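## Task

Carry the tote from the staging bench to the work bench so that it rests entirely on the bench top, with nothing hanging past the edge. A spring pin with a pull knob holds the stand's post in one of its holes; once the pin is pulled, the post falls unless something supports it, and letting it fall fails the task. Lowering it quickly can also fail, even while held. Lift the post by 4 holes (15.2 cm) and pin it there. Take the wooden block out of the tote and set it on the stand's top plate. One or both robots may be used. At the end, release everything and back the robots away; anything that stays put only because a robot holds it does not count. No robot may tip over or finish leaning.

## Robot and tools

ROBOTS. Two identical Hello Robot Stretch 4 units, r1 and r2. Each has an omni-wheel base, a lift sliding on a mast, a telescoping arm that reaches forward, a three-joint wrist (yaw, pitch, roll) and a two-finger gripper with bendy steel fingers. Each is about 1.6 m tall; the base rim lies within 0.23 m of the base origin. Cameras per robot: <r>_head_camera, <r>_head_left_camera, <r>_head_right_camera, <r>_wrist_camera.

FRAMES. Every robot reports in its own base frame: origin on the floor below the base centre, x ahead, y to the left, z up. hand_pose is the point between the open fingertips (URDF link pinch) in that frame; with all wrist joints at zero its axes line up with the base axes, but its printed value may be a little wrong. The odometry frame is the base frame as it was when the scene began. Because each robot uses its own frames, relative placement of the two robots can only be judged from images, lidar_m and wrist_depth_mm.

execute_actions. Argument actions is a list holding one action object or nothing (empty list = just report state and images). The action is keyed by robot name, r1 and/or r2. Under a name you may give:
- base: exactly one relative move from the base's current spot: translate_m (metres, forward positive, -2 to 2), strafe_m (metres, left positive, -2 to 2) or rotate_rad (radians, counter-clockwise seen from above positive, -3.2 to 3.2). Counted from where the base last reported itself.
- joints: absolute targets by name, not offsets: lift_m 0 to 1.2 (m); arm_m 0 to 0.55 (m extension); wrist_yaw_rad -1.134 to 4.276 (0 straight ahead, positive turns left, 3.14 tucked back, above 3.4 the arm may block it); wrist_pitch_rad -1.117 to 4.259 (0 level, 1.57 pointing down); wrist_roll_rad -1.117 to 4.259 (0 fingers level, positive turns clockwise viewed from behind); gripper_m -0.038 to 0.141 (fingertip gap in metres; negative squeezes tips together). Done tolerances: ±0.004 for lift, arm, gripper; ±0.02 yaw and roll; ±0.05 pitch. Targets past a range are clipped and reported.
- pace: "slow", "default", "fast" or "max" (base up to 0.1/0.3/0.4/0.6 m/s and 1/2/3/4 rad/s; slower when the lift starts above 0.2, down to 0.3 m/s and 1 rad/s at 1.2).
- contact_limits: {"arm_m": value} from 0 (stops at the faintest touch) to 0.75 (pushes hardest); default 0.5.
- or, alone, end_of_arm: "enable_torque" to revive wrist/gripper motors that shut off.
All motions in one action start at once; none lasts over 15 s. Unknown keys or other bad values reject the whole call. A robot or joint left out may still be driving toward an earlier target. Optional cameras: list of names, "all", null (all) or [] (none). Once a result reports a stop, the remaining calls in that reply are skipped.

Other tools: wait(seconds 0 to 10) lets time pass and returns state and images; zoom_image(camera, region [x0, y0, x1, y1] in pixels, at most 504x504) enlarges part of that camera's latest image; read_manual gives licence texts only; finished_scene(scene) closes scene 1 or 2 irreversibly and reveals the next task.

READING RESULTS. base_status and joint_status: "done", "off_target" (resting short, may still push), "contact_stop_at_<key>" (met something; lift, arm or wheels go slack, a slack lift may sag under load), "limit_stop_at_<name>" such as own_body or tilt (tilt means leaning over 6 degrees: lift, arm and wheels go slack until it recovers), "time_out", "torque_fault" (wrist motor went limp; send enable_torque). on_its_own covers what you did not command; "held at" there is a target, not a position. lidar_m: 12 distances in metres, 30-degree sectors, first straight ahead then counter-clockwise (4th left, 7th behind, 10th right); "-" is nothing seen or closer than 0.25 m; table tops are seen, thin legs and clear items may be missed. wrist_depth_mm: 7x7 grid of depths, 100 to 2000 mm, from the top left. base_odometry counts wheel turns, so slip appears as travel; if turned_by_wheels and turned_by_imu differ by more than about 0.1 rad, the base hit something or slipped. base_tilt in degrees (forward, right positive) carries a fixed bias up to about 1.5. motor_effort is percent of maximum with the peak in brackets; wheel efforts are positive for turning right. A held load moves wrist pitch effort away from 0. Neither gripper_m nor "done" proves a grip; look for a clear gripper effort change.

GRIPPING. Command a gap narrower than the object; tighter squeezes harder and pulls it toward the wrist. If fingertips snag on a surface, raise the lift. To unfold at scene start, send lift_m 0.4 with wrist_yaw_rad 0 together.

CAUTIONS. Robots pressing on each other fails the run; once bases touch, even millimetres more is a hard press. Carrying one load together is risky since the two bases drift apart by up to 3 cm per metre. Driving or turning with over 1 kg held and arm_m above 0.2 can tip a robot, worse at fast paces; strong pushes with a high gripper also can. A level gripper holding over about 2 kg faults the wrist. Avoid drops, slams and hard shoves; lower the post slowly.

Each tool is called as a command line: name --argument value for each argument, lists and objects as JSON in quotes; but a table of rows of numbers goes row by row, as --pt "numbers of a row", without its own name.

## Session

execute_actions --actions '[]'

Scene clock: 0.00 s.
r1.base_odometry: x=+0.000 y=+0.000 heading=+0.000 (m, m, rad; r1's odometry frame)
r1.turned_by_wheels: +0.000 (rad since the last result)
r1.turned_by_imu: +0.000 (rad since the last result)
r1.base_tilt: forward=-0.1 right=-1.2 (deg)
r1.lidar_m: 0.91 0.79 0.82 1.01 1.94 2.16 1.32 1.26 3.03 1.78 2.80 1.41
r1.base_status: not commanded
r1.joint_positions: lift_m=+0.263 arm_m=+0.000 wrist_yaw_rad=+3.131 wrist_pitch_rad=+0.000 wrist_roll_rad=-0.020 gripper_m=+0.057
r1.joint_status: not commanded
r1.motor_effort: lift_m=+20 arm_m=+0 wrist_yaw_rad=+1 wrist_pitch_rad=-4 wrist_roll_rad=+1 gripper_m=-1 wheel_0=-1 wheel_1=+0 wheel_2=+0 (%)
r1.hand_pose: x=-0.1164 y=+0.0905 z=+0.4417 quat_wxyz=(+0.005, +0.000, -0.010, +1.000) (m; r1's base frame)
r1.wrist_depth_mm: - 141 - - - - - / - 122 205 - - - - / - 119 155 - - - - / - 138 199 - - - - / 210 1863 - - - - - / 1430 1618 211 1921 1576 1983 1983 / 1078 1060 1118 156 1118 1255 1281
r2.base_odometry: x=+0.000 y=+0.000 heading=+0.000 (m, m, rad; r2's odometry frame)
r2.turned_by_wheels: +0.000 (rad since the last result)
r2.turned_by_imu: +0.000 (rad since the last result)
r2.base_tilt: forward=+0.0 right=-0.6 (deg)
r2.lidar_m: 1.24 1.88 2.28 1.08 0.84 0.81 0.90 1.34 4.19 1.64 1.89 1.34
r2.base_status: not commanded
r2.joint_positions: lift_m=+0.269 arm_m=+0.002 wrist_yaw_rad=+3.089 wrist_pitch_rad=+0.014 wrist_roll_rad=+0.018 gripper_m=+0.057
r2.joint_status: not commanded
r2.motor_effort: lift_m=+17 arm_m=-1 wrist_yaw_rad=+0 wrist_pitch_rad=-6 wrist_roll_rad=-4 gripper_m=-1 wheel_0=+0 wheel_1=+0 wheel_2=+1 (%)
r2.hand_pose: x=-0.1105 y=+0.1023 z=+0.4427 quat_wxyz=(+0.026, -0.007, +0.009, +1.000) (m; r2's base frame)
r2.wrist_depth_mm: - 137 1182 1042 904 788 715 / - 119 169 1078 917 809 715 / - 129 186 1078 917 809 723 / 139 142 1205 1060 931 809 723 / 1863 1576 1255 1078 891 820 732 / 1229 1397 1182 166 891 809 732 / 946 960 1025 - 878 788 732
pictures: r1_head_camera, r1_head_left_camera, r1_head_right_camera, r1_wrist_camera, r2_head_camera, r2_head_left_camera, r2_head_right_camera, r2_wrist_camera
camera_calibration (this result's frames):
r1_wrist_camera: T_world_to_cam=[[0.0123212, 0.996418, 0.0836626, -0.125968], [-0.0237922, 0.0839374, -0.996187, 0.493054], [-0.999641, 0.0102837, 0.0247412, 0.0983321], [0, 0, 0, 1]] pos_world=[0.11158, 0.08312, 0.49928]
r2_wrist_camera: T_world_to_cam=[[0.0573843, 0.998075, -0.0235412, -0.0859911], [0.0570908, -0.0268221, -0.998009, 0.498253], [-0.996718, 0.0559261, -0.0585201, 0.140127], [0, 0, 0, 1]] pos_world=[0.116156, 0.091353, 0.503437]
Images, in order (width x height): r1_head_camera 420x560, r1_head_left_camera 420x672, r1_head_right_camera 420x672, r1_wrist_camera 616x392, r2_head_camera 420x560, r2_head_left_camera 420x672, r2_head_right_camera 420x672, r2_wrist_camera 616x392.

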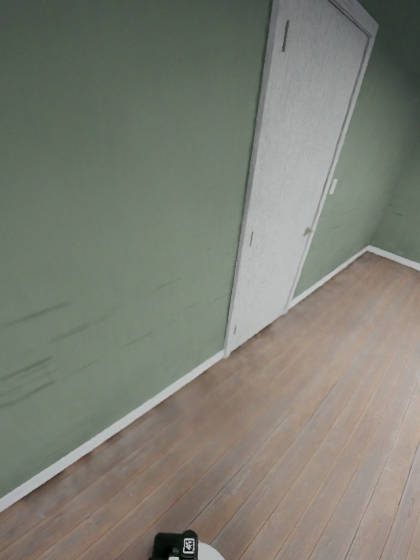

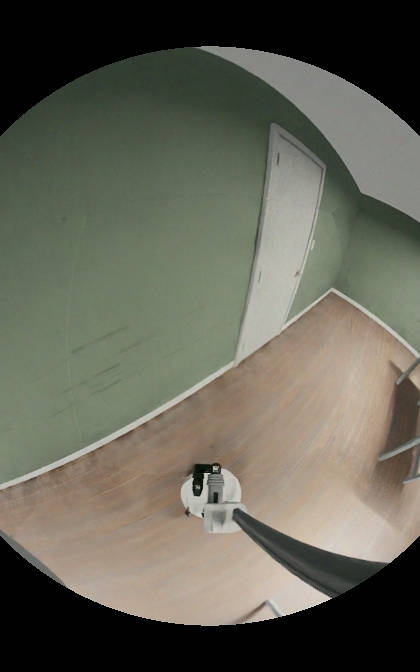

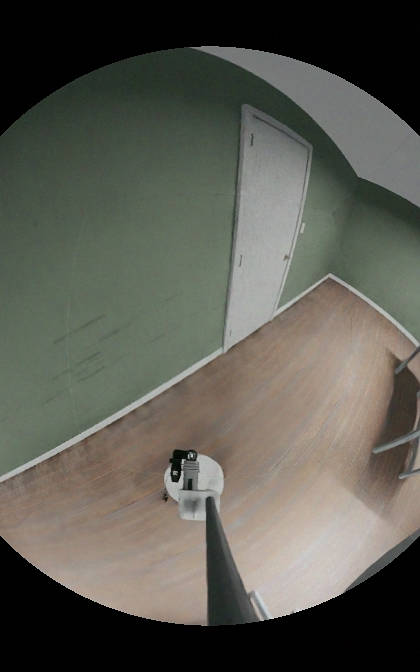

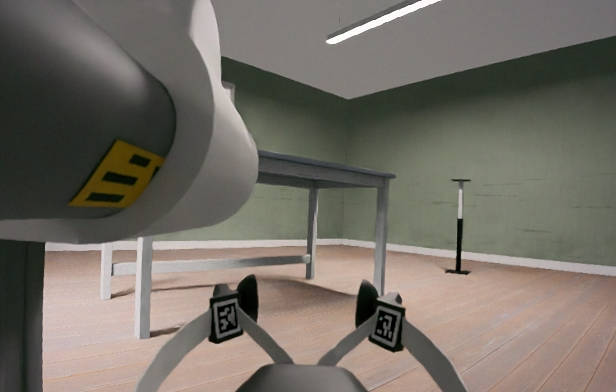

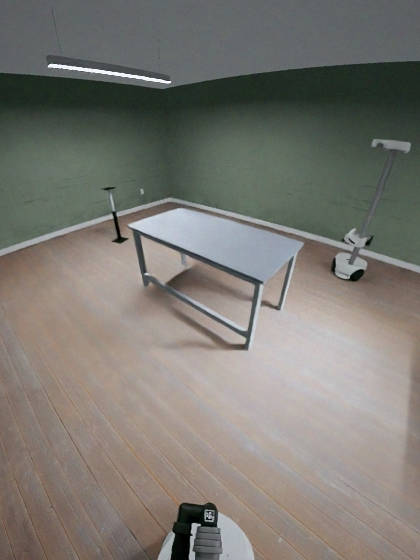

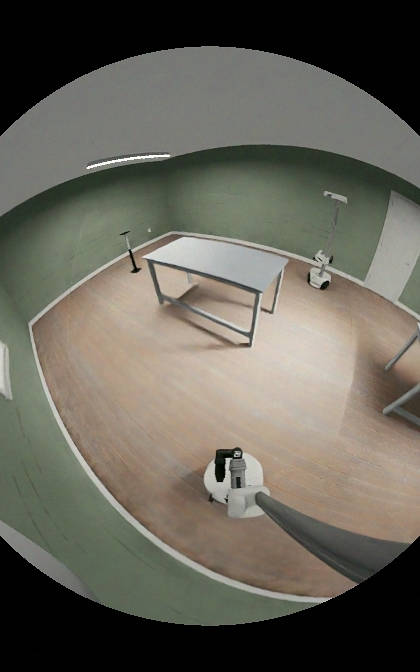

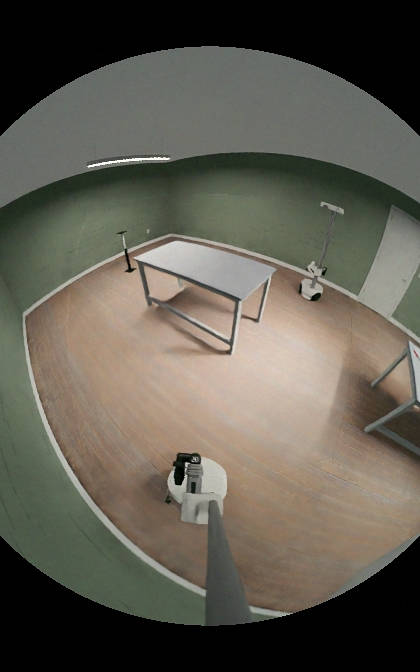

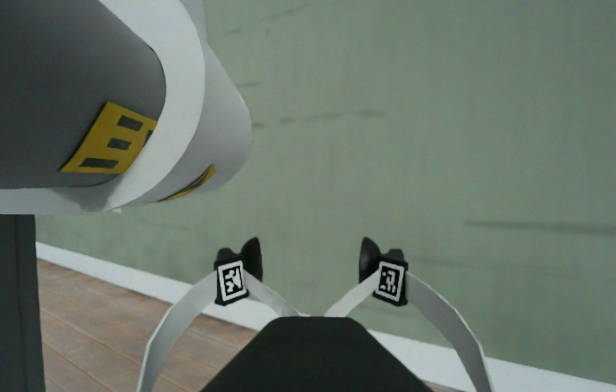

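execute_actions --actions '[{"r1": {"base": {"rotate_rad": -1.326}, "joints": {"lift_m": 0.2}, "pace": "max"}, "r2": {"base": {"rotate_rad": -0.17}, "joints": {"lift_m": 0.2}, "pace": "max"}}]' --cameras '["r1_head_camera", "r2_head_right_camera", "r2_head_camera"]'

Scene clock: 1.93 s.
r1.base_odometry: x=+0.000 y=+0.000 heading=-1.326 (m, m, rad; r1's odometry frame)
r1.turned_by_wheels: -1.326 (rad since the last result)
r1.turned_by_imu: -1.313 (rad since the last result)
r1.base_tilt: forward=-0.1 right=-1.2 (deg)
r1.lidar_m: 1.79 2.63 1.10 0.83 0.80 0.88 1.28 4.36 1.60 1.24 1.85 1.75
r1.base_status: done
r1.joint_positions: lift_m=+0.200 arm_m=+0.000 wrist_yaw_rad=+3.131 wrist_pitch_rad=+0.000 wrist_roll_rad=-0.020 gripper_m=+0.057
r1.joint_status: all done
r1.motor_effort: lift_m=+17(16) arm_m=+0(1) wrist_yaw_rad=+1(1) wrist_pitch_rad=-4(4) wrist_roll_rad=+0(0) gripper_m=+0(2) wheel_0=-1(9) wheel_1=-2(10) wheel_2=-1(11) (%)
r1.hand_pose: x=-0.1164 y=+0.0905 z=+0.3786 quat_wxyz=(+0.005, +0.000, -0.010, +1.000) (m; r1's base frame)
r1.wrist_depth_mm: - 142 - 1921 1229 904 750 / - 121 205 1808 1229 904 732 / - 119 154 1808 1205 891 732 / - 138 199 1756 1205 891 732 / 210 - - 1708 1182 878 723 / 1281 1464 211 1499 991 866 707 / 931 917 976 156 960 820 707
r2.base_odometry: x=+0.000 y=+0.000 heading=-0.169 (m, m, rad; r2's odometry frame)
r2.turned_by_wheels: -0.169 (rad since the last result)
r2.turned_by_imu: -0.167 (rad since the last result)
r2.base_tilt: forward=+0.0 right=-0.6 (deg)
r2.lidar_m: 1.24 1.53 4.34 1.29 0.89 0.82 0.85 1.11 2.65 1.74 1.63 2.87
r2.base_status: done
r2.joint_positions: lift_m=+0.200 arm_m=+0.002 wrist_yaw_rad=+3.089 wrist_pitch_rad=+0.014 wrist_roll_rad=+0.018 gripper_m=+0.057
r2.joint_status: all done
r2.motor_effort: lift_m=+14(15) arm_m=+0(1) wrist_yaw_rad=+1(2) wrist_pitch_rad=-6(5) wrist_roll_rad=-2(3) gripper_m=+0(2) wheel_0=+4(11) wheel_1=+1(9) wheel_2=+3(7) (%)
r2.hand_pose: x=-0.1105 y=+0.1023 z=+0.3744 quat_wxyz=(+0.026, -0.007, +0.009, +1.000) (m; r2's base frame)
r2.wrist_depth_mm: - 137 1078 1008 878 809 741 / - 119 169 991 904 820 750 / - 130 185 991 891 820 750 / 139 142 1098 1008 904 831 768 / 1464 1308 1118 1025 878 820 768 / 1078 1205 1025 166 878 820 768 / 820 820 891 - 866 788 768
pictures: r1_head_camera, r2_head_camera, r2_head_right_camera
Images, in order (width x height): r1_head_camera 420x560, r2_head_camera 420x560, r2_head_right_camera 420x672.

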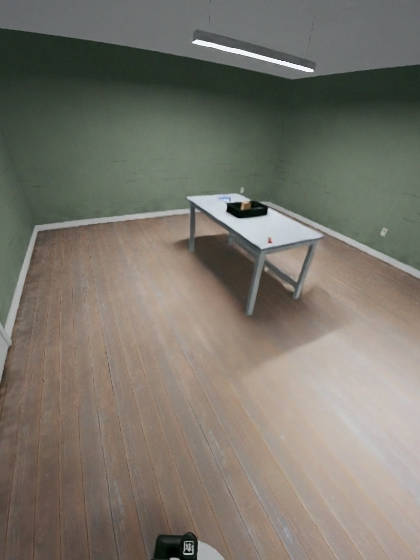

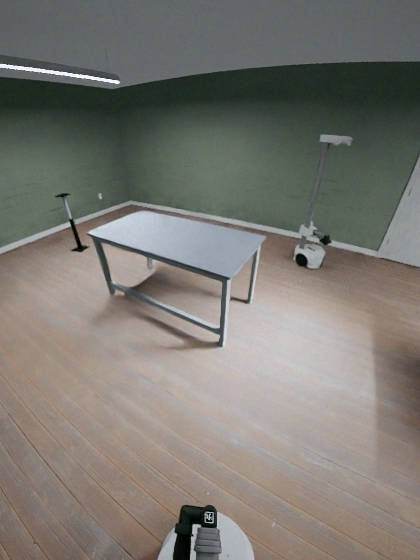

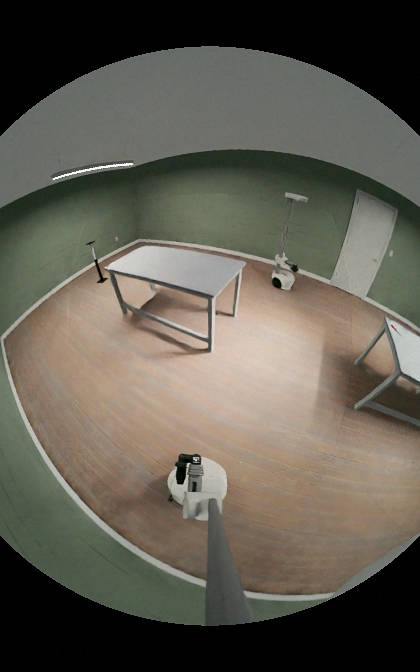

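execute_actions --actions '[{"r1": {"base": {"translate_m": 1.95}, "joints": {"lift_m": 0.97, "wrist_yaw_rad": 0, "wrist_pitch_rad": 0.8, "wrist_roll_rad": 1.571, "gripper_m": 0.08}, "pace": "max"}, "r2": {"base": {"strafe_m": -2.0}, "joints": {"lift_m": 0.97, "wrist_yaw_rad": 0, "wrist_pitch_rad": 0.8, "wrist_roll_rad": 1.571, "gripper_m": 0.08}, "pace": "max"}}]' --cameras '[]'

execute_actions --actions '[{"r1": {"base": {"rotate_rad": -1.12}, "pace": "max"}, "r2": {"base": {"rotate_rad": -0.468}, "pace": "max"}}]' --cameras '["r1_head_camera", "r1_wrist_camera", "r2_head_camera", "r2_wrist_camera"]'

Scene clock: 6.93 s.
r1.base_odometry: x=+0.473 y=-1.892 heading=-1.326 (m, m, rad; r1's odometry frame)
r1.turned_by_wheels: +0.000 (rad since the last result)
r1.turned_by_imu: -0.006 (rad since the last result)
r1.base_tilt: forward=+0.0 right=-1.2 (deg)
r1.lidar_m: 0.44 2.58 2.30 1.72 1.65 1.76 2.60 2.12 0.40 0.29 0.27 0.31
r1.base_status: done
r1.joint_positions: lift_m=+0.970 arm_m=+0.000 wrist_yaw_rad=+0.000 wrist_pitch_rad=+0.801 wrist_roll_rad=+1.571 gripper_m=+0.080
r1.joint_status: all done
r1.motor_effort: lift_m=+23(27) arm_m=-1(1) wrist_yaw_rad=+0(9) wrist_pitch_rad=-1(4) wrist_roll_rad=+2(8) gripper_m=-1(1) wheel_0=-1(9) wheel_1=-1(6) wheel_2=+2(18) (%)
r1.hand_pose: x=+0.3719 y=-0.0874 z=+0.9408 quat_wxyz=(+0.651, +0.651, +0.276, -0.276) (m; r1's base frame)
r1.wrist_depth_mm: - - 574 402 382 324 286 / - 991 559 439 389 322 286 / - 960 554 480 387 322 291 / - 917 627 477 384 991 917 / - 917 615 469 1182 1025 904 / - 904 211 1397 219 1025 891 / 1983 - - 150 1182 976 891
r2.base_odometry: x=-0.337 y=-1.971 heading=-0.169 (m, m, rad; r2's odometry frame)
r2.turned_by_wheels: +0.000 (rad since the last result)
r2.turned_by_imu: -0.003 (rad since the last result)
r2.base_tilt: forward=+0.0 right=-0.6 (deg)
r2.lidar_m: 0.26 0.36 2.29 2.62 1.83 1.71 1.77 2.30 2.39 0.40 0.28 0.25
r2.base_status: done
r2.joint_positions: lift_m=+0.970 arm_m=+0.002 wrist_yaw_rad=+0.000 wrist_pitch_rad=+0.801 wrist_roll_rad=+1.571 gripper_m=+0.080
r2.joint_status: all done
r2.motor_effort: lift_m=+21(23) arm_m=+0(1) wrist_yaw_rad=-2(6) wrist_pitch_rad=-3(3) wrist_roll_rad=-2(2) gripper_m=-4(2) wheel_0=+0(19) wheel_1=+2(15) wheel_2=+0(4) (%)
r2.hand_pose: x=+0.3738 y=-0.0874 z=+0.9407 quat_wxyz=(+0.651, +0.651, +0.276, -0.276) (m; r2's base frame)
r2.wrist_depth_mm: - - 549 439 379 312 282 / - - 621 477 315 322 283 / - - 627 477 387 324 285 / - - 627 477 387 324 286 / - - 580 484 368 325 289 / - - 585 162 370 317 904 / - - 676 - 370 342 904
pictures: none
No camera images: the call's "cameras" was empty. Leave "cameras" out to get every camera's image.

Scene clock: 8.83 s.
r1.base_odometry: x=+0.473 y=-1.892 heading=-2.446 (m, m, rad; r1's odometry frame)
r1.turned_by_wheels: -1.120 (rad since the last result)
r1.turned_by_imu: -1.108 (rad since the last result)
r1.base_tilt: forward=-0.1 right=-1.2 (deg)
r1.lidar_m: 0.28 0.28 0.42 1.11 2.50 1.78 1.66 1.74 2.32 2.13 0.45 0.35
r1.base_status: done
r1.joint_positions: lift_m=+0.970 arm_m=+0.000 wrist_yaw_rad=+0.000 wrist_pitch_rad=+0.801 wrist_roll_rad=+1.571 gripper_m=+0.080
r1.joint_status: not commanded
r1.motor_effort: lift_m=+22(23) arm_m=-1(1) wrist_yaw_rad=+0(0) wrist_pitch_rad=-2(2) wrist_roll_rad=+2(1) gripper_m=-1(2) wheel_0=+1(7) wheel_1=+1(11) wheel_2=+1(4) (%)
r1.hand_pose: x=+0.3719 y=-0.0874 z=+0.9408 quat_wxyz=(+0.651, +0.651, +0.276, -0.276) (m; r1's base frame)
r1.wrist_depth_mm: - - - 492 392 351 931 / - - 647 484 392 342 917 / - - 634 480 387 338 904 / - - 621 477 382 336 917 / - - 621 469 379 334 904 / - - 211 466 219 330 904 / - 1098 603 150 359 317 891
r2.base_odometry: x=-0.337 y=-1.971 heading=-0.636 (m, m, rad; r2's odometry frame)
r2.turned_by_wheels: -0.467 (rad since the last result)
r2.turned_by_imu: -0.460 (rad since the last result)
r2.base_tilt: forward=-0.1 right=-0.6 (deg)
r2.lidar_m: 0.25 0.26 0.37 2.29 2.49 1.77 1.71 1.78 2.39 2.38 0.38 0.27
r2.base_status: done
r2.joint_positions: lift_m=+0.970 arm_m=+0.002 wrist_yaw_rad=+0.000 wrist_pitch_rad=+0.801 wrist_roll_rad=+1.571 gripper_m=+0.080
r2.joint_status: not commanded
r2.motor_effort: lift_m=+21(21) arm_m=+0(1) wrist_yaw_rad=-1(1) wrist_pitch_rad=-3(3) wrist_roll_rad=-1(2) gripper_m=-2(1) wheel_0=+5(9) wheel_1=+3(9) wheel_2=+4(12) (%)
r2.hand_pose: x=+0.3738 y=-0.0874 z=+0.9407 quat_wxyz=(+0.651, +0.651, +0.276, -0.276) (m; r2's base frame)
r2.wrist_depth_mm: - - 621 442 384 320 285 / - - 535 415 373 322 286 / - - 597 480 375 324 289 / - - 492 480 379 325 294 / - - 544 459 366 325 296 / - - 591 161 370 317 297 / - - 676 - 370 319 525
pictures: r1_head_camera, r1_wrist_camera, r2_head_camera, r2_wrist_camera
camera_calibration (this result's frames):
r1_wrist_camera: T_world_to_cam=[[-0.717967, -0.064511, -0.693081, 0.913135], [-0.0296062, 0.997625, -0.0621882, 0.220103], [0.695447, -0.0241296, -0.718172, 0.641536], [0, 0, 0, 1]] pos_world=[0.215962, -0.145193, 1.1073]
r2_wrist_camera: T_world_to_cam=[[-0.721806, 0.00577042, -0.692071, 0.920719], [-0.0265841, 0.998996, 0.0360558, 0.110697], [0.691585, 0.0444234, -0.720928, 0.653631], [0, 0, 0, 1]] pos_world=[0.215482, -0.144936, 1.10443]
Images, in order (width x height): r1_head_camera 420x560, r1_wrist_camera 616x392, r2_head_camera 420x560, r2_wrist_camera 616x392.

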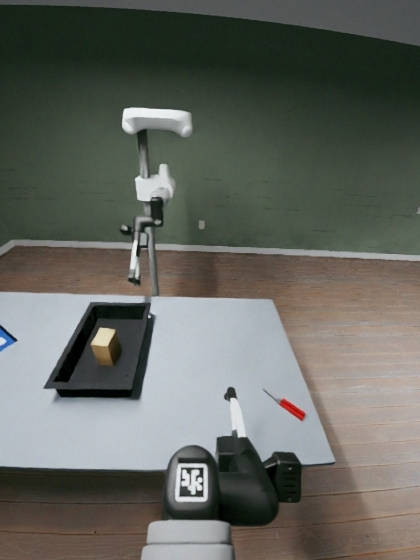

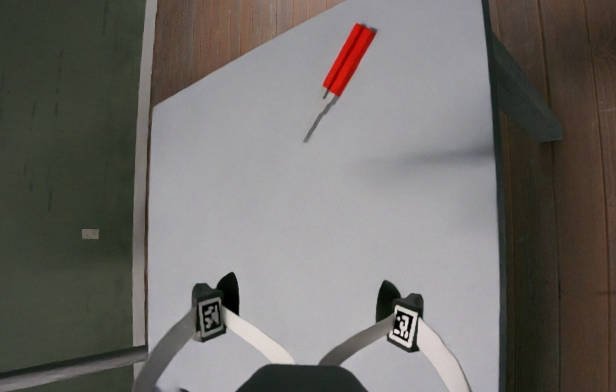

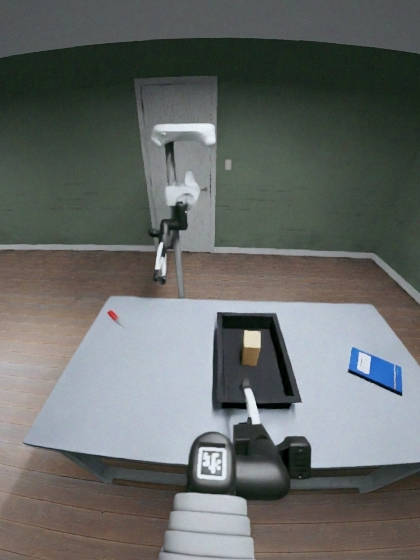

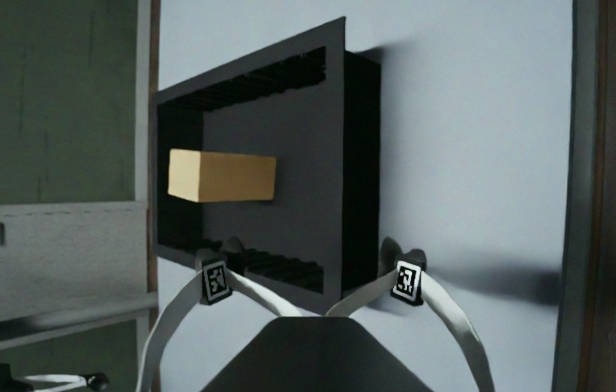

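execute_actions --actions '[{"r1": {"base": {"rotate_rad": 0.035}, "pace": "fast"}, "r2": {"base": {"rotate_rad": 0.02}, "pace": "fast"}}]' --cameras '[]'

execute_actions --actions '[{"r1": {"base": {"strafe_m": 0.4}, "joints": {"lift_m": 0.93, "arm_m": 0.09}, "pace": "max"}, "r2": {"base": {"translate_m": -0.05}, "joints": {"lift_m": 0.93, "arm_m": 0.065}, "pace": "fast"}}]' --cameras '["r1_wrist_camera", "r2_wrist_camera"]'

Scene clock: 9.87 s.
r1.base_odometry: x=+0.473 y=-1.892 heading=-2.411 (m, m, rad; r1's odometry frame)
r1.turned_by_wheels: +0.035 (rad since the last result)
r1.turned_by_imu: +0.035 (rad since the last result)
r1.base_tilt: forward=-0.1 right=-1.2 (deg)
r1.lidar_m: 0.28 0.30 0.44 2.59 2.38 1.75 1.66 1.73 2.47 2.12 0.42 0.37
r1.base_status: done
r1.joint_positions: lift_m=+0.970 arm_m=+0.000 wrist_yaw_rad=+0.000 wrist_pitch_rad=+0.801 wrist_roll_rad=+1.571 gripper_m=+0.080
r1.joint_status: not commanded
r1.motor_effort: lift_m=+22(22) arm_m=+0(0) wrist_yaw_rad=+0(0) wrist_pitch_rad=-1(2) wrist_roll_rad=+1(2) gripper_m=+0(3) wheel_0=-2(4) wheel_1=-1(1) wheel_2=-2(6) (%)
r1.hand_pose: x=+0.3719 y=-0.0874 z=+0.9408 quat_wxyz=(+0.651, +0.651, +0.276, -0.276) (m; r1's base frame)
r1.wrist_depth_mm: - - - 492 394 342 931 / - - 654 488 389 340 891 / - - 634 484 389 329 891 / - - 627 477 387 327 931 / - - 621 473 382 325 904 / - - 211 466 219 322 891 / - 1060 609 150 359 315 891
r2.base_odometry: x=-0.337 y=-1.971 heading=-0.617 (m, m, rad; r2's odometry frame)
r2.turned_by_wheels: +0.019 (rad since the last result)
r2.turned_by_imu: +0.019 (rad since the last result)
r2.base_tilt: forward=+0.0 right=-0.6 (deg)
r2.lidar_m: 0.25 0.27 0.37 2.30 2.44 1.79 1.71 1.77 2.48 2.40 0.37 0.27
r2.base_status: done
r2.joint_positions: lift_m=+0.970 arm_m=+0.002 wrist_yaw_rad=+0.000 wrist_pitch_rad=+0.801 wrist_roll_rad=+1.571 gripper_m=+0.080
r2.joint_status: not commanded
r2.motor_effort: lift_m=+21(21) arm_m=-1(0) wrist_yaw_rad=-2(0) wrist_pitch_rad=-4(4) wrist_roll_rad=-2(2) gripper_m=-1(2) wheel_0=-4(3) wheel_1=-1(4) wheel_2=-1(1) (%)
r2.hand_pose: x=+0.3737 y=-0.0874 z=+0.9407 quat_wxyz=(+0.651, +0.651, +0.276, -0.276) (m; r2's base frame)
r2.wrist_depth_mm: - - 621 375 382 320 286 / - - 535 455 375 322 286 / - - 569 477 375 324 287 / - - 574 477 377 324 289 / - - 544 424 370 325 296 / - - 585 162 368 319 296 / - - 676 - 370 317 741
pictures: none
No camera images: the call's "cameras" was empty. Leave "cameras" out to get every camera's image.

Scene clock: 12.27 s.
r1.base_odometry: x=+0.739 y=-2.190 heading=-2.411 (m, m, rad; r1's odometry frame)
r1.turned_by_wheels: +0.000 (rad since the last result)
r1.turned_by_imu: +0.001 (rad since the last result)
r1.base_tilt: forward=-0.1 right=-1.2 (deg)
r1.lidar_m: 0.26 0.31 0.45 2.19 2.27 1.75 1.67 1.71 2.41 2.55 0.41 0.31
r1.base_status: done
r1.joint_positions: lift_m=+0.930 arm_m=+0.089 wrist_yaw_rad=+0.000 wrist_pitch_rad=+0.801 wrist_roll_rad=+1.571 gripper_m=+0.080
r1.joint_status: all done
r1.motor_effort: lift_m=+18(21) arm_m=+6(6) wrist_yaw_rad=+0(2) wrist_pitch_rad=-2(2) wrist_roll_rad=+1(1) gripper_m=-1(4) wheel_0=+1(11) wheel_1=-2(14) wheel_2=+0(1) (%)
r1.hand_pose: x=+0.4605 y=-0.0874 z=+0.9011 quat_wxyz=(+0.651, +0.651, +0.276, -0.276) (m; r1's base frame)
r1.wrist_depth_mm: - - 580 433 345 286 251 / - - 574 427 343 285 251 / - - 535 342 340 283 250 / - 609 517 340 338 281 249 / - 591 407 336 336 278 247 / - 580 210 334 220 277 244 / - - 436 150 319 265 242
r2.base_odometry: x=-0.378 y=-1.943 heading=-0.617 (m, m, rad; r2's odometry frame)
r2.turned_by_wheels: +0.000 (rad since the last result)
r2.turned_by_imu: -0.001 (rad since the last result)
r2.base_tilt: forward=+0.0 right=-0.5 (deg)
r2.lidar_m: 0.29 0.30 0.44 2.31 2.36 1.73 1.67 1.73 2.37 2.40 0.44 0.31
r2.base_status: done
r2.joint_positions: lift_m=+0.930 arm_m=+0.064 wrist_yaw_rad=+0.000 wrist_pitch_rad=+0.801 wrist_roll_rad=+1.571 gripper_m=+0.080
r2.joint_status: all done
r2.motor_effort: lift_m=+14(19) arm_m=+6(6) wrist_yaw_rad=-1(2) wrist_pitch_rad=-5(4) wrist_roll_rad=-2(2) gripper_m=-1(0) wheel_0=-4(10) wheel_1=-2(10) wheel_2=+4(13) (%)
r2.hand_pose: x=+0.4356 y=-0.0874 z=+0.9013 quat_wxyz=(+0.651, +0.651, +0.276, -0.276) (m; r2's base frame)
r2.wrist_depth_mm: - - 525 317 338 283 252 / - - 504 330 338 285 251 / - 585 484 332 342 286 252 / - 603 508 336 342 287 254 / - - 462 342 325 286 255 / - - 517 161 327 281 256 / - - 597 - 327 282 262
pictures: r1_wrist_camera, r2_wrist_camera
camera_calibration (this result's frames):
r1_wrist_camera: T_world_to_cam=[[-0.718055, -0.064434, -0.692997, 0.949209], [-0.0295066, 0.997628, -0.0621848, 0.220231], [0.69536, -0.0242041, -0.718254, 0.551513], [0, 0, 0, 1]] pos_world=[0.304583, -0.145198, 1.06762]
r2_wrist_camera: T_world_to_cam=[[-0.721785, 0.00568848, -0.692094, 0.938076], [-0.0266987, 0.998993, 0.036055, 0.113791], [0.691602, 0.044502, -0.720906, 0.582401], [0, 0, 0, 1]] pos_world=[0.277337, -0.144931, 1.06499]
Images, in order (width x height): r1_wrist_camera 616x392, r2_wrist_camera 616x392.

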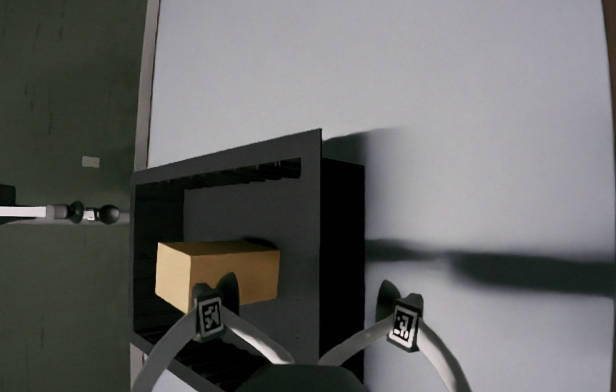

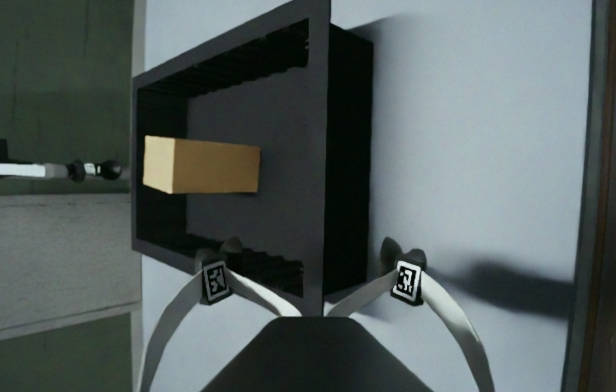

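execute_actions --actions '[{"r1": {"base": {"strafe_m": 0.02}, "joints": {"lift_m": 0.878, "arm_m": 0.142, "gripper_m": 0.055}}, "r2": {"base": {"strafe_m": -0.075}, "joints": {"lift_m": 0.878, "arm_m": 0.117, "gripper_m": 0.055}}}]' --cameras '["r1_wrist_camera", "r2_wrist_camera"]'

Scene clock: 13.80 s.
r1.base_odometry: x=+0.753 y=-2.205 heading=-2.411 (m, m, rad; r1's odometry frame)
r1.turned_by_wheels: +0.000 (rad since the last result)
r1.turned_by_imu: +0.001 (rad since the last result)
r1.base_tilt: forward=-0.1 right=-1.2 (deg)
r1.lidar_m: 0.27 0.31 0.43 2.17 2.30 1.75 1.67 1.73 2.45 2.59 0.40 0.31
r1.base_status: done
r1.joint_positions: lift_m=+0.878 arm_m=+0.141 wrist_yaw_rad=+0.000 wrist_pitch_rad=+0.801 wrist_roll_rad=+1.571 gripper_m=+0.055
r1.joint_status: all done
r1.motor_effort: lift_m=+16(17) arm_m=+6(8) wrist_yaw_rad=+0(1) wrist_pitch_rad=-2(2) wrist_roll_rad=+1(1) gripper_m=-4(0) wheel_0=+0(8) wheel_1=+1(6) wheel_2=+0(0) (%)
r1.hand_pose: x=+0.5125 y=-0.0874 z=+0.8493 quat_wxyz=(+0.651, +0.651, +0.276, -0.276) (m; r1's base frame)
r1.wrist_depth_mm: - - 480 357 286 235 - / - - 469 319 283 235 210 / - 647 327 253 273 234 207 / - 525 449 255 271 232 205 / - 336 332 252 268 230 204 / - 492 211 250 251 228 204 / - 449 384 156 259 220 -
r2.base_odometry: x=-0.421 y=-2.004 heading=-0.617 (m, m, rad; r2's odometry frame)
r2.turned_by_wheels: +0.000 (rad since the last result)
r2.turned_by_imu: +0.000 (rad since the last result)
r2.base_tilt: forward=-0.1 right=-0.5 (deg)
r2.lidar_m: 0.29 0.32 0.43 2.37 2.37 1.73 1.67 1.74 2.38 2.32 0.43 0.31
r2.base_status: done
r2.joint_positions: lift_m=+0.878 arm_m=+0.116 wrist_yaw_rad=+0.000 wrist_pitch_rad=+0.801 wrist_roll_rad=+1.571 gripper_m=+0.055
r2.joint_status: all done
r2.motor_effort: lift_m=+13(10) arm_m=+5(5) wrist_yaw_rad=+0(1) wrist_pitch_rad=-4(4) wrist_roll_rad=-2(2) gripper_m=-2(4) wheel_0=+3(14) wheel_1=-1(11) wheel_2=+0(4) (%)
r2.hand_pose: x=+0.4877 y=-0.0874 z=+0.8493 quat_wxyz=(+0.651, +0.651, +0.276, -0.276) (m; r2's base frame)
r2.wrist_depth_mm: - 668 452 347 279 233 208 / - 668 324 233 281 235 209 / - 504 415 252 273 235 211 / 891 504 418 254 276 236 211 / - 349 366 258 267 237 212 / - 517 404 157 264 233 212 / - 707 357 - 270 227 211
pictures: r1_wrist_camera, r2_wrist_camera
camera_calibration (this result's frames):
r1_wrist_camera: T_world_to_cam=[[-0.718054, -0.0643819, -0.693003, 0.950609], [-0.0294336, 0.997631, -0.0621851, 0.218517], [0.695365, -0.0242547, -0.718247, 0.478101], [0, 0, 0, 1]] pos_world=[0.356566, -0.145201, 1.01576]
r2_wrist_camera: T_world_to_cam=[[-0.721781, 0.00573803, -0.692098, 0.939689], [-0.0266302, 0.998995, 0.0360548, 0.117035], [0.691609, 0.0444544, -0.720903, 0.508935], [0, 0, 0, 1]] pos_world=[0.329382, -0.144934, 1.01303]
Images, in order (width x height): r1_wrist_camera 616x392, r2_wrist_camera 616x392.

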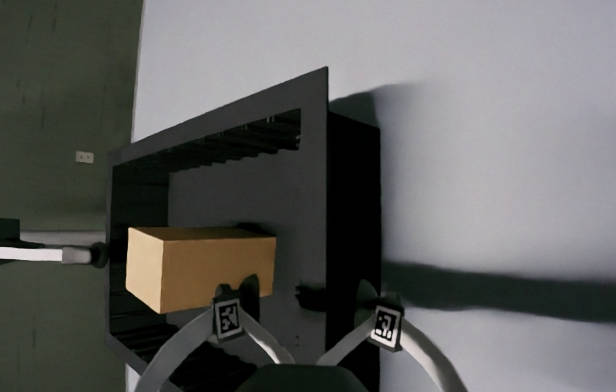

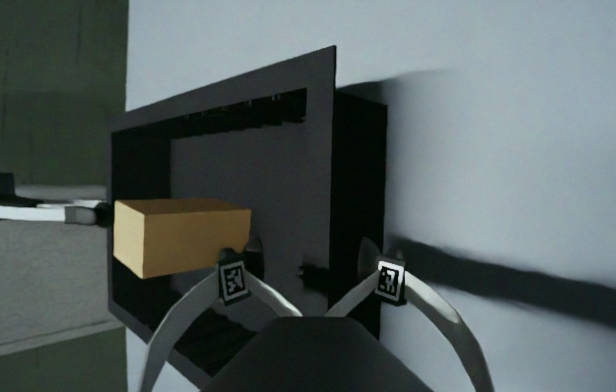

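execute_actions --actions '[{"r1": {"base": {"rotate_rad": -0.014}, "joints": {"gripper_m": -0.015}}, "r2": {"joints": {"gripper_m": -0.015}}}]' --cameras '[]'

execute_actions --actions '[{"r1": {"joints": {"lift_m": 0.92}}, "r2": {"joints": {"lift_m": 0.92}}}]' --cameras '["r1_wrist_camera", "r2_wrist_camera"]'

Scene clock: 15.33 s.
r1.base_odometry: x=+0.753 y=-2.205 heading=-2.425 (m, m, rad; r1's odometry frame)
r1.turned_by_wheels: -0.014 (rad since the last result)
r1.turned_by_imu: -0.013 (rad since the last result)
r1.base_tilt: forward=-0.1 right=-1.2 (deg)
r1.lidar_m: 0.28 0.31 0.44 2.17 2.26 1.75 1.65 1.73 2.42 2.56 0.44 0.30
r1.base_status: done
r1.joint_positions: lift_m=+0.878 arm_m=+0.141 wrist_yaw_rad=+0.002 wrist_pitch_rad=+0.800 wrist_roll_rad=+1.571 gripper_m=-0.014
r1.joint_status: all done
r1.motor_effort: lift_m=+17(17) arm_m=+5(7) wrist_yaw_rad=-4(4) wrist_pitch_rad=+2(5) wrist_roll_rad=+1(1) gripper_m=-19(20) wheel_0=+1(4) wheel_1=+1(2) wheel_2=-1(6) (%)
r1.hand_pose: x=+0.5132 y=-0.0871 z=+0.8495 quat_wxyz=(+0.652, +0.651, +0.276, -0.275) (m; r1's base frame)
r1.wrist_depth_mm: - - 477 355 285 235 - / - - 469 329 282 235 210 / - 654 325 252 273 233 206 / - 525 442 254 272 231 205 / 917 473 343 244 268 229 204 / - 477 296 207 258 228 204 / - 413 382 202 177 218 -
r2.base_odometry: x=-0.421 y=-2.004 heading=-0.617 (m, m, rad; r2's odometry frame)
r2.turned_by_wheels: +0.000 (rad since the last result)
r2.turned_by_imu: +0.000 (rad since the last result)
r2.base_tilt: forward=+0.0 right=-0.6 (deg)
r2.lidar_m: 0.29 0.31 0.44 2.36 2.36 1.73 1.66 1.74 2.38 2.30 0.41 0.32
r2.base_status: not commanded
r2.joint_positions: lift_m=+0.878 arm_m=+0.116 wrist_yaw_rad=+0.001 wrist_pitch_rad=+0.799 wrist_roll_rad=+1.571 gripper_m=-0.015
r2.joint_status: all done
r2.motor_effort: lift_m=+14(14) arm_m=+4(5) wrist_yaw_rad=-5(2) wrist_pitch_rad=+2(9) wrist_roll_rad=-2(2) gripper_m=-16(15) wheel_0=+3(3) wheel_1=-1(1) wheel_2=+0(0) (%)
r2.hand_pose: x=+0.4884 y=-0.0871 z=+0.8497 quat_wxyz=(+0.652, +0.651, +0.276, -0.275) (m; r2's base frame)
r2.wrist_depth_mm: - 668 455 345 281 234 208 / - 676 291 224 273 236 210 / - 500 418 241 271 236 210 / 878 500 404 244 276 237 211 / - 347 382 213 270 238 211 / - 512 189 171 187 227 212 / - 707 357 - 270 227 211
pictures: none
No camera images: the call's "cameras" was empty. Leave "cameras" out to get every camera's image.

Scene clock: 16.37 s.
r1.base_odometry: x=+0.753 y=-2.205 heading=-2.425 (m, m, rad; r1's odometry frame)
r1.turned_by_wheels: +0.000 (rad since the last result)
r1.turned_by_imu: +0.000 (rad since the last result)
r1.base_tilt: forward=-0.1 right=-1.2 (deg)
r1.lidar_m: 0.28 0.32 0.44 2.17 2.25 1.78 1.68 1.71 2.39 2.55 0.45 0.29
r1.base_status: not commanded
r1.joint_positions: lift_m=+0.920 arm_m=+0.141 wrist_yaw_rad=+0.002 wrist_pitch_rad=+0.800 wrist_roll_rad=+1.571 gripper_m=-0.014
r1.joint_status: all done
r1.motor_effort: lift_m=+26(28) arm_m=+5(5) wrist_yaw_rad=-5(5) wrist_pitch_rad=+2(3) wrist_roll_rad=+1(1) gripper_m=-21(20) wheel_0=+1(1) wheel_1=+1(1) wheel_2=-1(1) (%)
r1.hand_pose: x=+0.5132 y=-0.0870 z=+0.8908 quat_wxyz=(+0.652, +0.651, +0.276, -0.275) (m; r1's base frame)
r1.wrist_depth_mm: - - 564 418 332 274 241 / - - 544 387 329 273 241 / - - 325 251 319 271 240 / - 525 442 254 307 271 240 / 917 473 343 251 306 268 237 / - 480 296 207 294 265 235 / - 413 379 202 176 253 -
r2.base_odometry: x=-0.421 y=-2.004 heading=-0.617 (m, m, rad; r2's odometry frame)
r2.turned_by_wheels: +0.000 (rad since the last result)
r2.turned_by_imu: +0.000 (rad since the last result)
r2.base_tilt: forward=+0.0 right=-0.5 (deg)
r2.lidar_m: 0.29 0.32 0.45 2.37 2.34 1.74 1.67 1.74 2.40 2.32 0.43 0.31
r2.base_status: not commanded
r2.joint_positions: lift_m=+0.920 arm_m=+0.116 wrist_yaw_rad=+0.001 wrist_pitch_rad=+0.799 wrist_roll_rad=+1.571 gripper_m=-0.015
r2.joint_status: all done
r2.motor_effort: lift_m=+23(26) arm_m=+4(4) wrist_yaw_rad=-3(4) wrist_pitch_rad=+2(3) wrist_roll_rad=-3(3) gripper_m=-15(14) wheel_0=+3(3) wheel_1=-1(1) wheel_2=+0(0) (%)
r2.hand_pose: x=+0.4885 y=-0.0871 z=+0.8909 quat_wxyz=(+0.652, +0.651, +0.276, -0.275) (m; r2's base frame)
r2.wrist_depth_mm: - - 535 404 325 272 243 / - - 291 223 320 273 243 / - 500 418 241 314 276 242 / 878 504 404 245 314 276 243 / - 347 382 214 314 276 243 / - 512 189 171 186 263 246 / - - 357 - 315 264 247
pictures: r1_wrist_camera, r2_wrist_camera
camera_calibration (this result's frames):
r1_wrist_camera: T_world_to_cam=[[-0.71688, -0.0656734, -0.694097, 0.980205], [-0.0311363, 0.997576, -0.0622295, 0.221669], [0.696501, -0.0229995, -0.717187, 0.50601], [0, 0, 0, 1]] pos_world=[0.357155, -0.14512, 1.05706]
r2_wrist_camera: T_world_to_cam=[[-0.720289, 0.00482594, -0.693657, 0.969666], [-0.0280468, 0.998955, 0.0360736, 0.115943], [0.693107, 0.0454382, -0.719402, 0.536368], [0, 0, 0, 1]] pos_world=[0.329932, -0.144873, 1.0543]
Images, in order (width x height): r1_wrist_camera 616x392, r2_wrist_camera 616x392.

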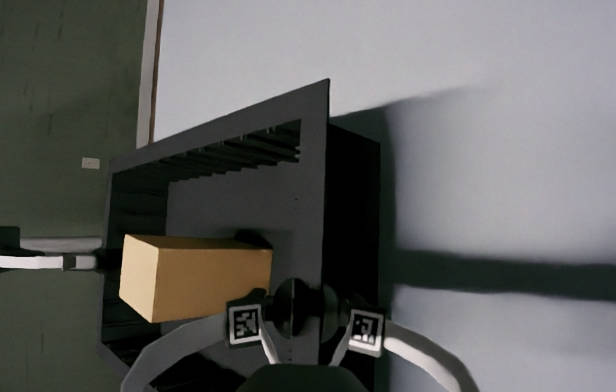

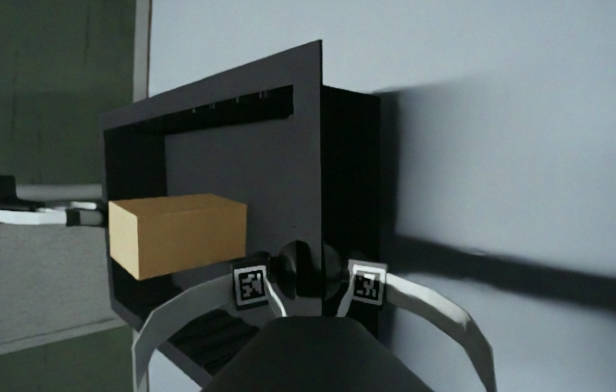

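execute_actions --actions '[{"r1": {"base": {"strafe_m": -1.6}, "joints": {"lift_m": 0.95}, "pace": "fast"}, "r2": {"base": {"strafe_m": 1.6}, "joints": {"lift_m": 0.95}, "pace": "fast"}}]' --cameras '["r1_wrist_camera", "r2_wrist_camera", "r1_head_camera"]'

Scene clock: 21.97 s.
r1.base_odometry: x=-0.298 y=-0.998 heading=-2.425 (m, m, rad; r1's odometry frame)
r1.turned_by_wheels: +0.000 (rad since the last result)
r1.turned_by_imu: +0.007 (rad since the last result)
r1.base_tilt: forward=+0.0 right=-1.2 (deg)
r1.lidar_m: 0.49 1.07 0.78 1.23 2.41 1.71 1.68 1.75 2.43 1.22 0.99 0.52
r1.base_status: done
r1.joint_positions: lift_m=+0.950 arm_m=+0.141 wrist_yaw_rad=+0.003 wrist_pitch_rad=+0.798 wrist_roll_rad=+1.571 gripper_m=-0.014
r1.joint_status: all done
r1.motor_effort: lift_m=+25(28) arm_m=+4(5) wrist_yaw_rad=-6(8) wrist_pitch_rad=+8(10) wrist_roll_rad=+1(1) gripper_m=-19(17) wheel_0=-4(10) wheel_1=-2(11) wheel_2=+1(1) (%)
r1.hand_pose: x=+0.5138 y=-0.0869 z=+0.9213 quat_wxyz=(+0.652, +0.651, +0.276, -0.274) (m; r1's base frame)
r1.wrist_depth_mm: - - - 1618 1255 1042 917 / - - - 1499 1229 1042 904 / - - 334 255 1205 1025 904 / - 539 452 253 1160 1025 891 / 891 459 343 244 1160 1008 891 / - 492 298 208 1118 1008 878 / - 415 379 203 220 976 878
r2.base_odometry: x=+0.505 y=-0.699 heading=-0.617 (m, m, rad; r2's odometry frame)
r2.turned_by_wheels: +0.000 (rad since the last result)
r2.turned_by_imu: -0.004 (rad since the last result)
r2.base_tilt: forward=-0.1 right=-0.6 (deg)
r2.lidar_m: 0.46 1.07 0.82 1.31 2.36 1.73 1.65 1.71 2.35 1.24 0.95 0.48
r2.base_status: done
r2.joint_positions: lift_m=+0.950 arm_m=+0.116 wrist_yaw_rad=+0.002 wrist_pitch_rad=+0.798 wrist_roll_rad=+1.571 gripper_m=-0.015
r2.joint_status: all done
r2.motor_effort: lift_m=+23(25) arm_m=+3(4) wrist_yaw_rad=-8(7) wrist_pitch_rad=+6(10) wrist_roll_rad=-2(3) gripper_m=-17(19) wheel_0=-2(13) wheel_1=-2(10) wheel_2=+1(2) (%)
r2.hand_pose: x=+0.4890 y=-0.0869 z=+0.9212 quat_wxyz=(+0.652, +0.651, +0.276, -0.274) (m; r2's base frame)
r2.wrist_depth_mm: - - 1983 1499 1229 1008 891 / - - 294 237 1182 1025 891 / - 504 421 249 1160 1025 891 / 904 496 410 251 1182 1025 904 / - 362 389 220 1160 1025 891 / - 512 189 171 190 976 891 / - - 366 - 1160 991 891
pictures: r1_head_camera, r1_wrist_camera, r2_wrist_camera
camera_calibration (this result's frames):
r1_wrist_camera: T_world_to_cam=[[-0.715534, -0.0660094, -0.695452, 1.00231], [-0.0315762, 0.997564, -0.0621967, 0.223647], [0.697864, -0.0225441, -0.715875, 0.525573], [0, 0, 0, 1]] pos_world=[0.357473, -0.145091, 1.08722]
r2_wrist_camera: T_world_to_cam=[[-0.719445, 0.00413673, -0.694537, 0.991369], [-0.0290494, 0.998928, 0.0360409, 0.115189], [0.693941, 0.0461053, -0.718554, 0.556676], [0, 0, 0, 1]] pos_world=[0.330282, -0.144832, 1.08439]
Images, in order (width x height): r1_head_camera 420x560, r1_wrist_camera 616x392, r2_wrist_camera 616x392.

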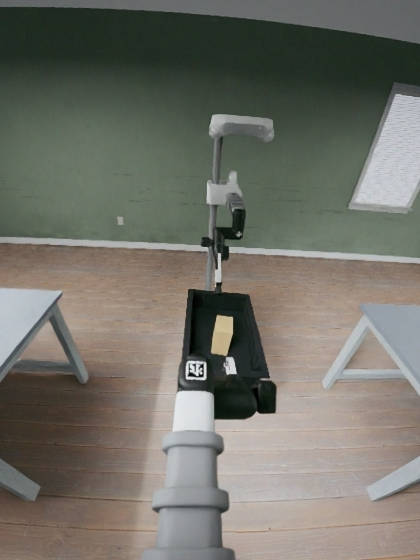

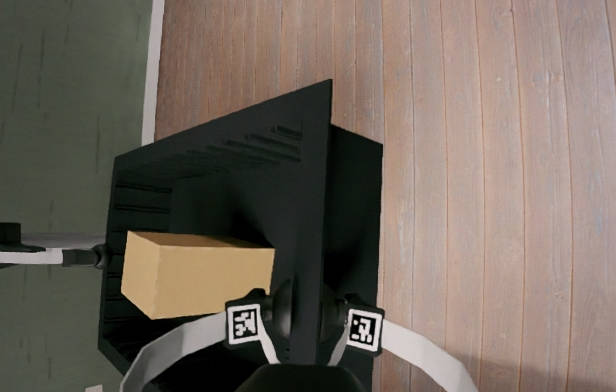

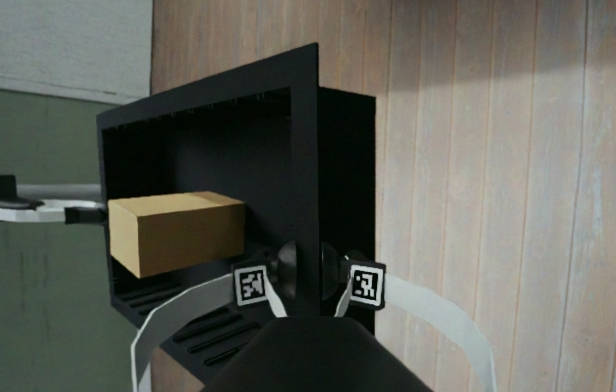

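execute_actions --actions '[{"r1": {"base": {"strafe_m": -2.0}, "joints": {"arm_m": 0.147}, "pace": "fast"}, "r2": {"base": {"strafe_m": 2.0}, "joints": {"arm_m": 0.131}, "pace": "fast"}}]' --cameras '["r1_wrist_camera", "r2_wrist_camera", "r1_head_camera", "r2_head_camera"]'

Scene clock: 28.77 s.
r1.base_odometry: x=-1.611 y=+0.511 heading=-2.426 (m, m, rad; r1's odometry frame)
r1.turned_by_wheels: +0.000 (rad since the last result)
r1.turned_by_imu: -0.002 (rad since the last result)
r1.base_tilt: forward=+0.0 right=-1.2 (deg)
r1.lidar_m: 0.27 0.29 0.44 2.78 2.39 1.76 1.67 1.76 2.39 1.81 0.44 0.29
r1.base_status: done
r1.joint_positions: lift_m=+0.950 arm_m=+0.146 wrist_yaw_rad=+0.001 wrist_pitch_rad=+0.802 wrist_roll_rad=+1.571 gripper_m=-0.014
r1.joint_status: all done
r1.motor_effort: lift_m=+24(24) arm_m=+6(5) wrist_yaw_rad=-2(6) wrist_pitch_rad=-2(16) wrist_roll_rad=+0(1) gripper_m=-21(20) wheel_0=-3(12) wheel_1=-1(8) wheel_2=-1(0) (%)
r1.hand_pose: x=+0.5177 y=-0.0872 z=+0.9206 quat_wxyz=(+0.651, +0.651, +0.276, -0.276) (m; r1's base frame)
r1.wrist_depth_mm: - - - 459 366 303 266 / - - 603 427 364 301 266 / - - 334 250 342 301 266 / - 535 452 253 338 298 265 / 904 469 340 250 338 297 263 / - 480 297 208 325 293 259 / - 418 379 200 179 278 257
r2.base_odometry: x=+1.662 y=+0.932 heading=-0.617 (m, m, rad; r2's odometry frame)
r2.turned_by_wheels: +0.000 (rad since the last result)
r2.turned_by_imu: -0.001 (rad since the last result)
r2.base_tilt: forward=-0.1 right=-0.6 (deg)
r2.lidar_m: 0.30 0.33 1.77 2.78 2.35 1.68 1.65 1.70 2.36 2.92 0.46 0.34
r2.base_status: done
r2.joint_positions: lift_m=+0.950 arm_m=+0.130 wrist_yaw_rad=+0.001 wrist_pitch_rad=+0.801 wrist_roll_rad=+1.571 gripper_m=-0.015
r2.joint_status: all done
r2.motor_effort: lift_m=+23(23) arm_m=+5(6) wrist_yaw_rad=-3(6) wrist_pitch_rad=-2(16) wrist_roll_rad=-3(2) gripper_m=-15(17) wheel_0=-1(12) wheel_1=-2(11) wheel_2=+0(6) (%)
r2.hand_pose: x=+0.5020 y=-0.0872 z=+0.9207 quat_wxyz=(+0.651, +0.651, +0.276, -0.275) (m; r2's base frame)
r2.wrist_depth_mm: - - 585 445 359 300 266 / - - 297 226 351 301 266 / - 504 415 247 343 303 266 / 891 496 410 251 345 303 267 / - 353 392 219 345 306 268 / - 512 189 176 187 291 268 / - - 364 - 347 290 268
pictures: r1_head_camera, r1_wrist_camera, r2_head_camera, r2_wrist_camera
camera_calibration (this result's frames):
r1_wrist_camera: T_world_to_cam=[[-0.718067, -0.0649082, -0.69294, 1.00369], [-0.0302784, 0.997612, -0.0620706, 0.223244], [0.695315, -0.0235898, -0.718318, 0.525827], [0, 0, 0, 1]] pos_world=[0.361863, -0.145159, 1.08707]
r2_wrist_camera: T_world_to_cam=[[-0.721372, 0.005137, -0.692529, 0.999559], [-0.027557, 0.998968, 0.0361148, 0.115055], [0.692, 0.0451363, -0.720485, 0.549915], [0, 0, 0, 1]] pos_world=[0.343683, -0.144892, 1.08427]
Images, in order (width x height): r1_head_camera 420x560, r1_wrist_camera 616x392, r2_head_camera 420x560, r2_wrist_camera 616x392.

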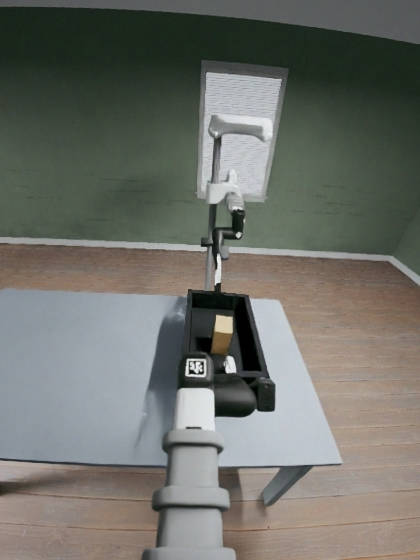

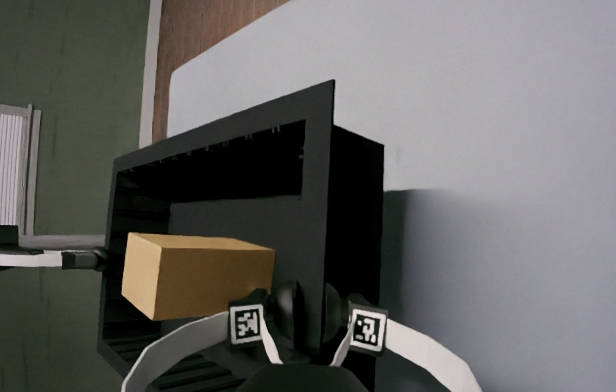

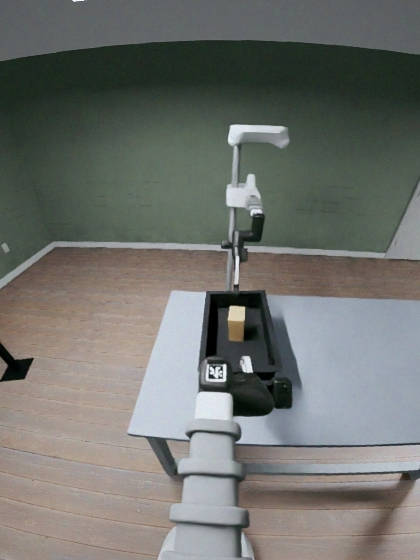

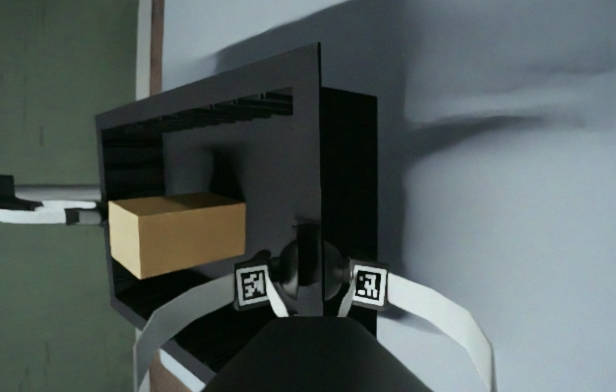

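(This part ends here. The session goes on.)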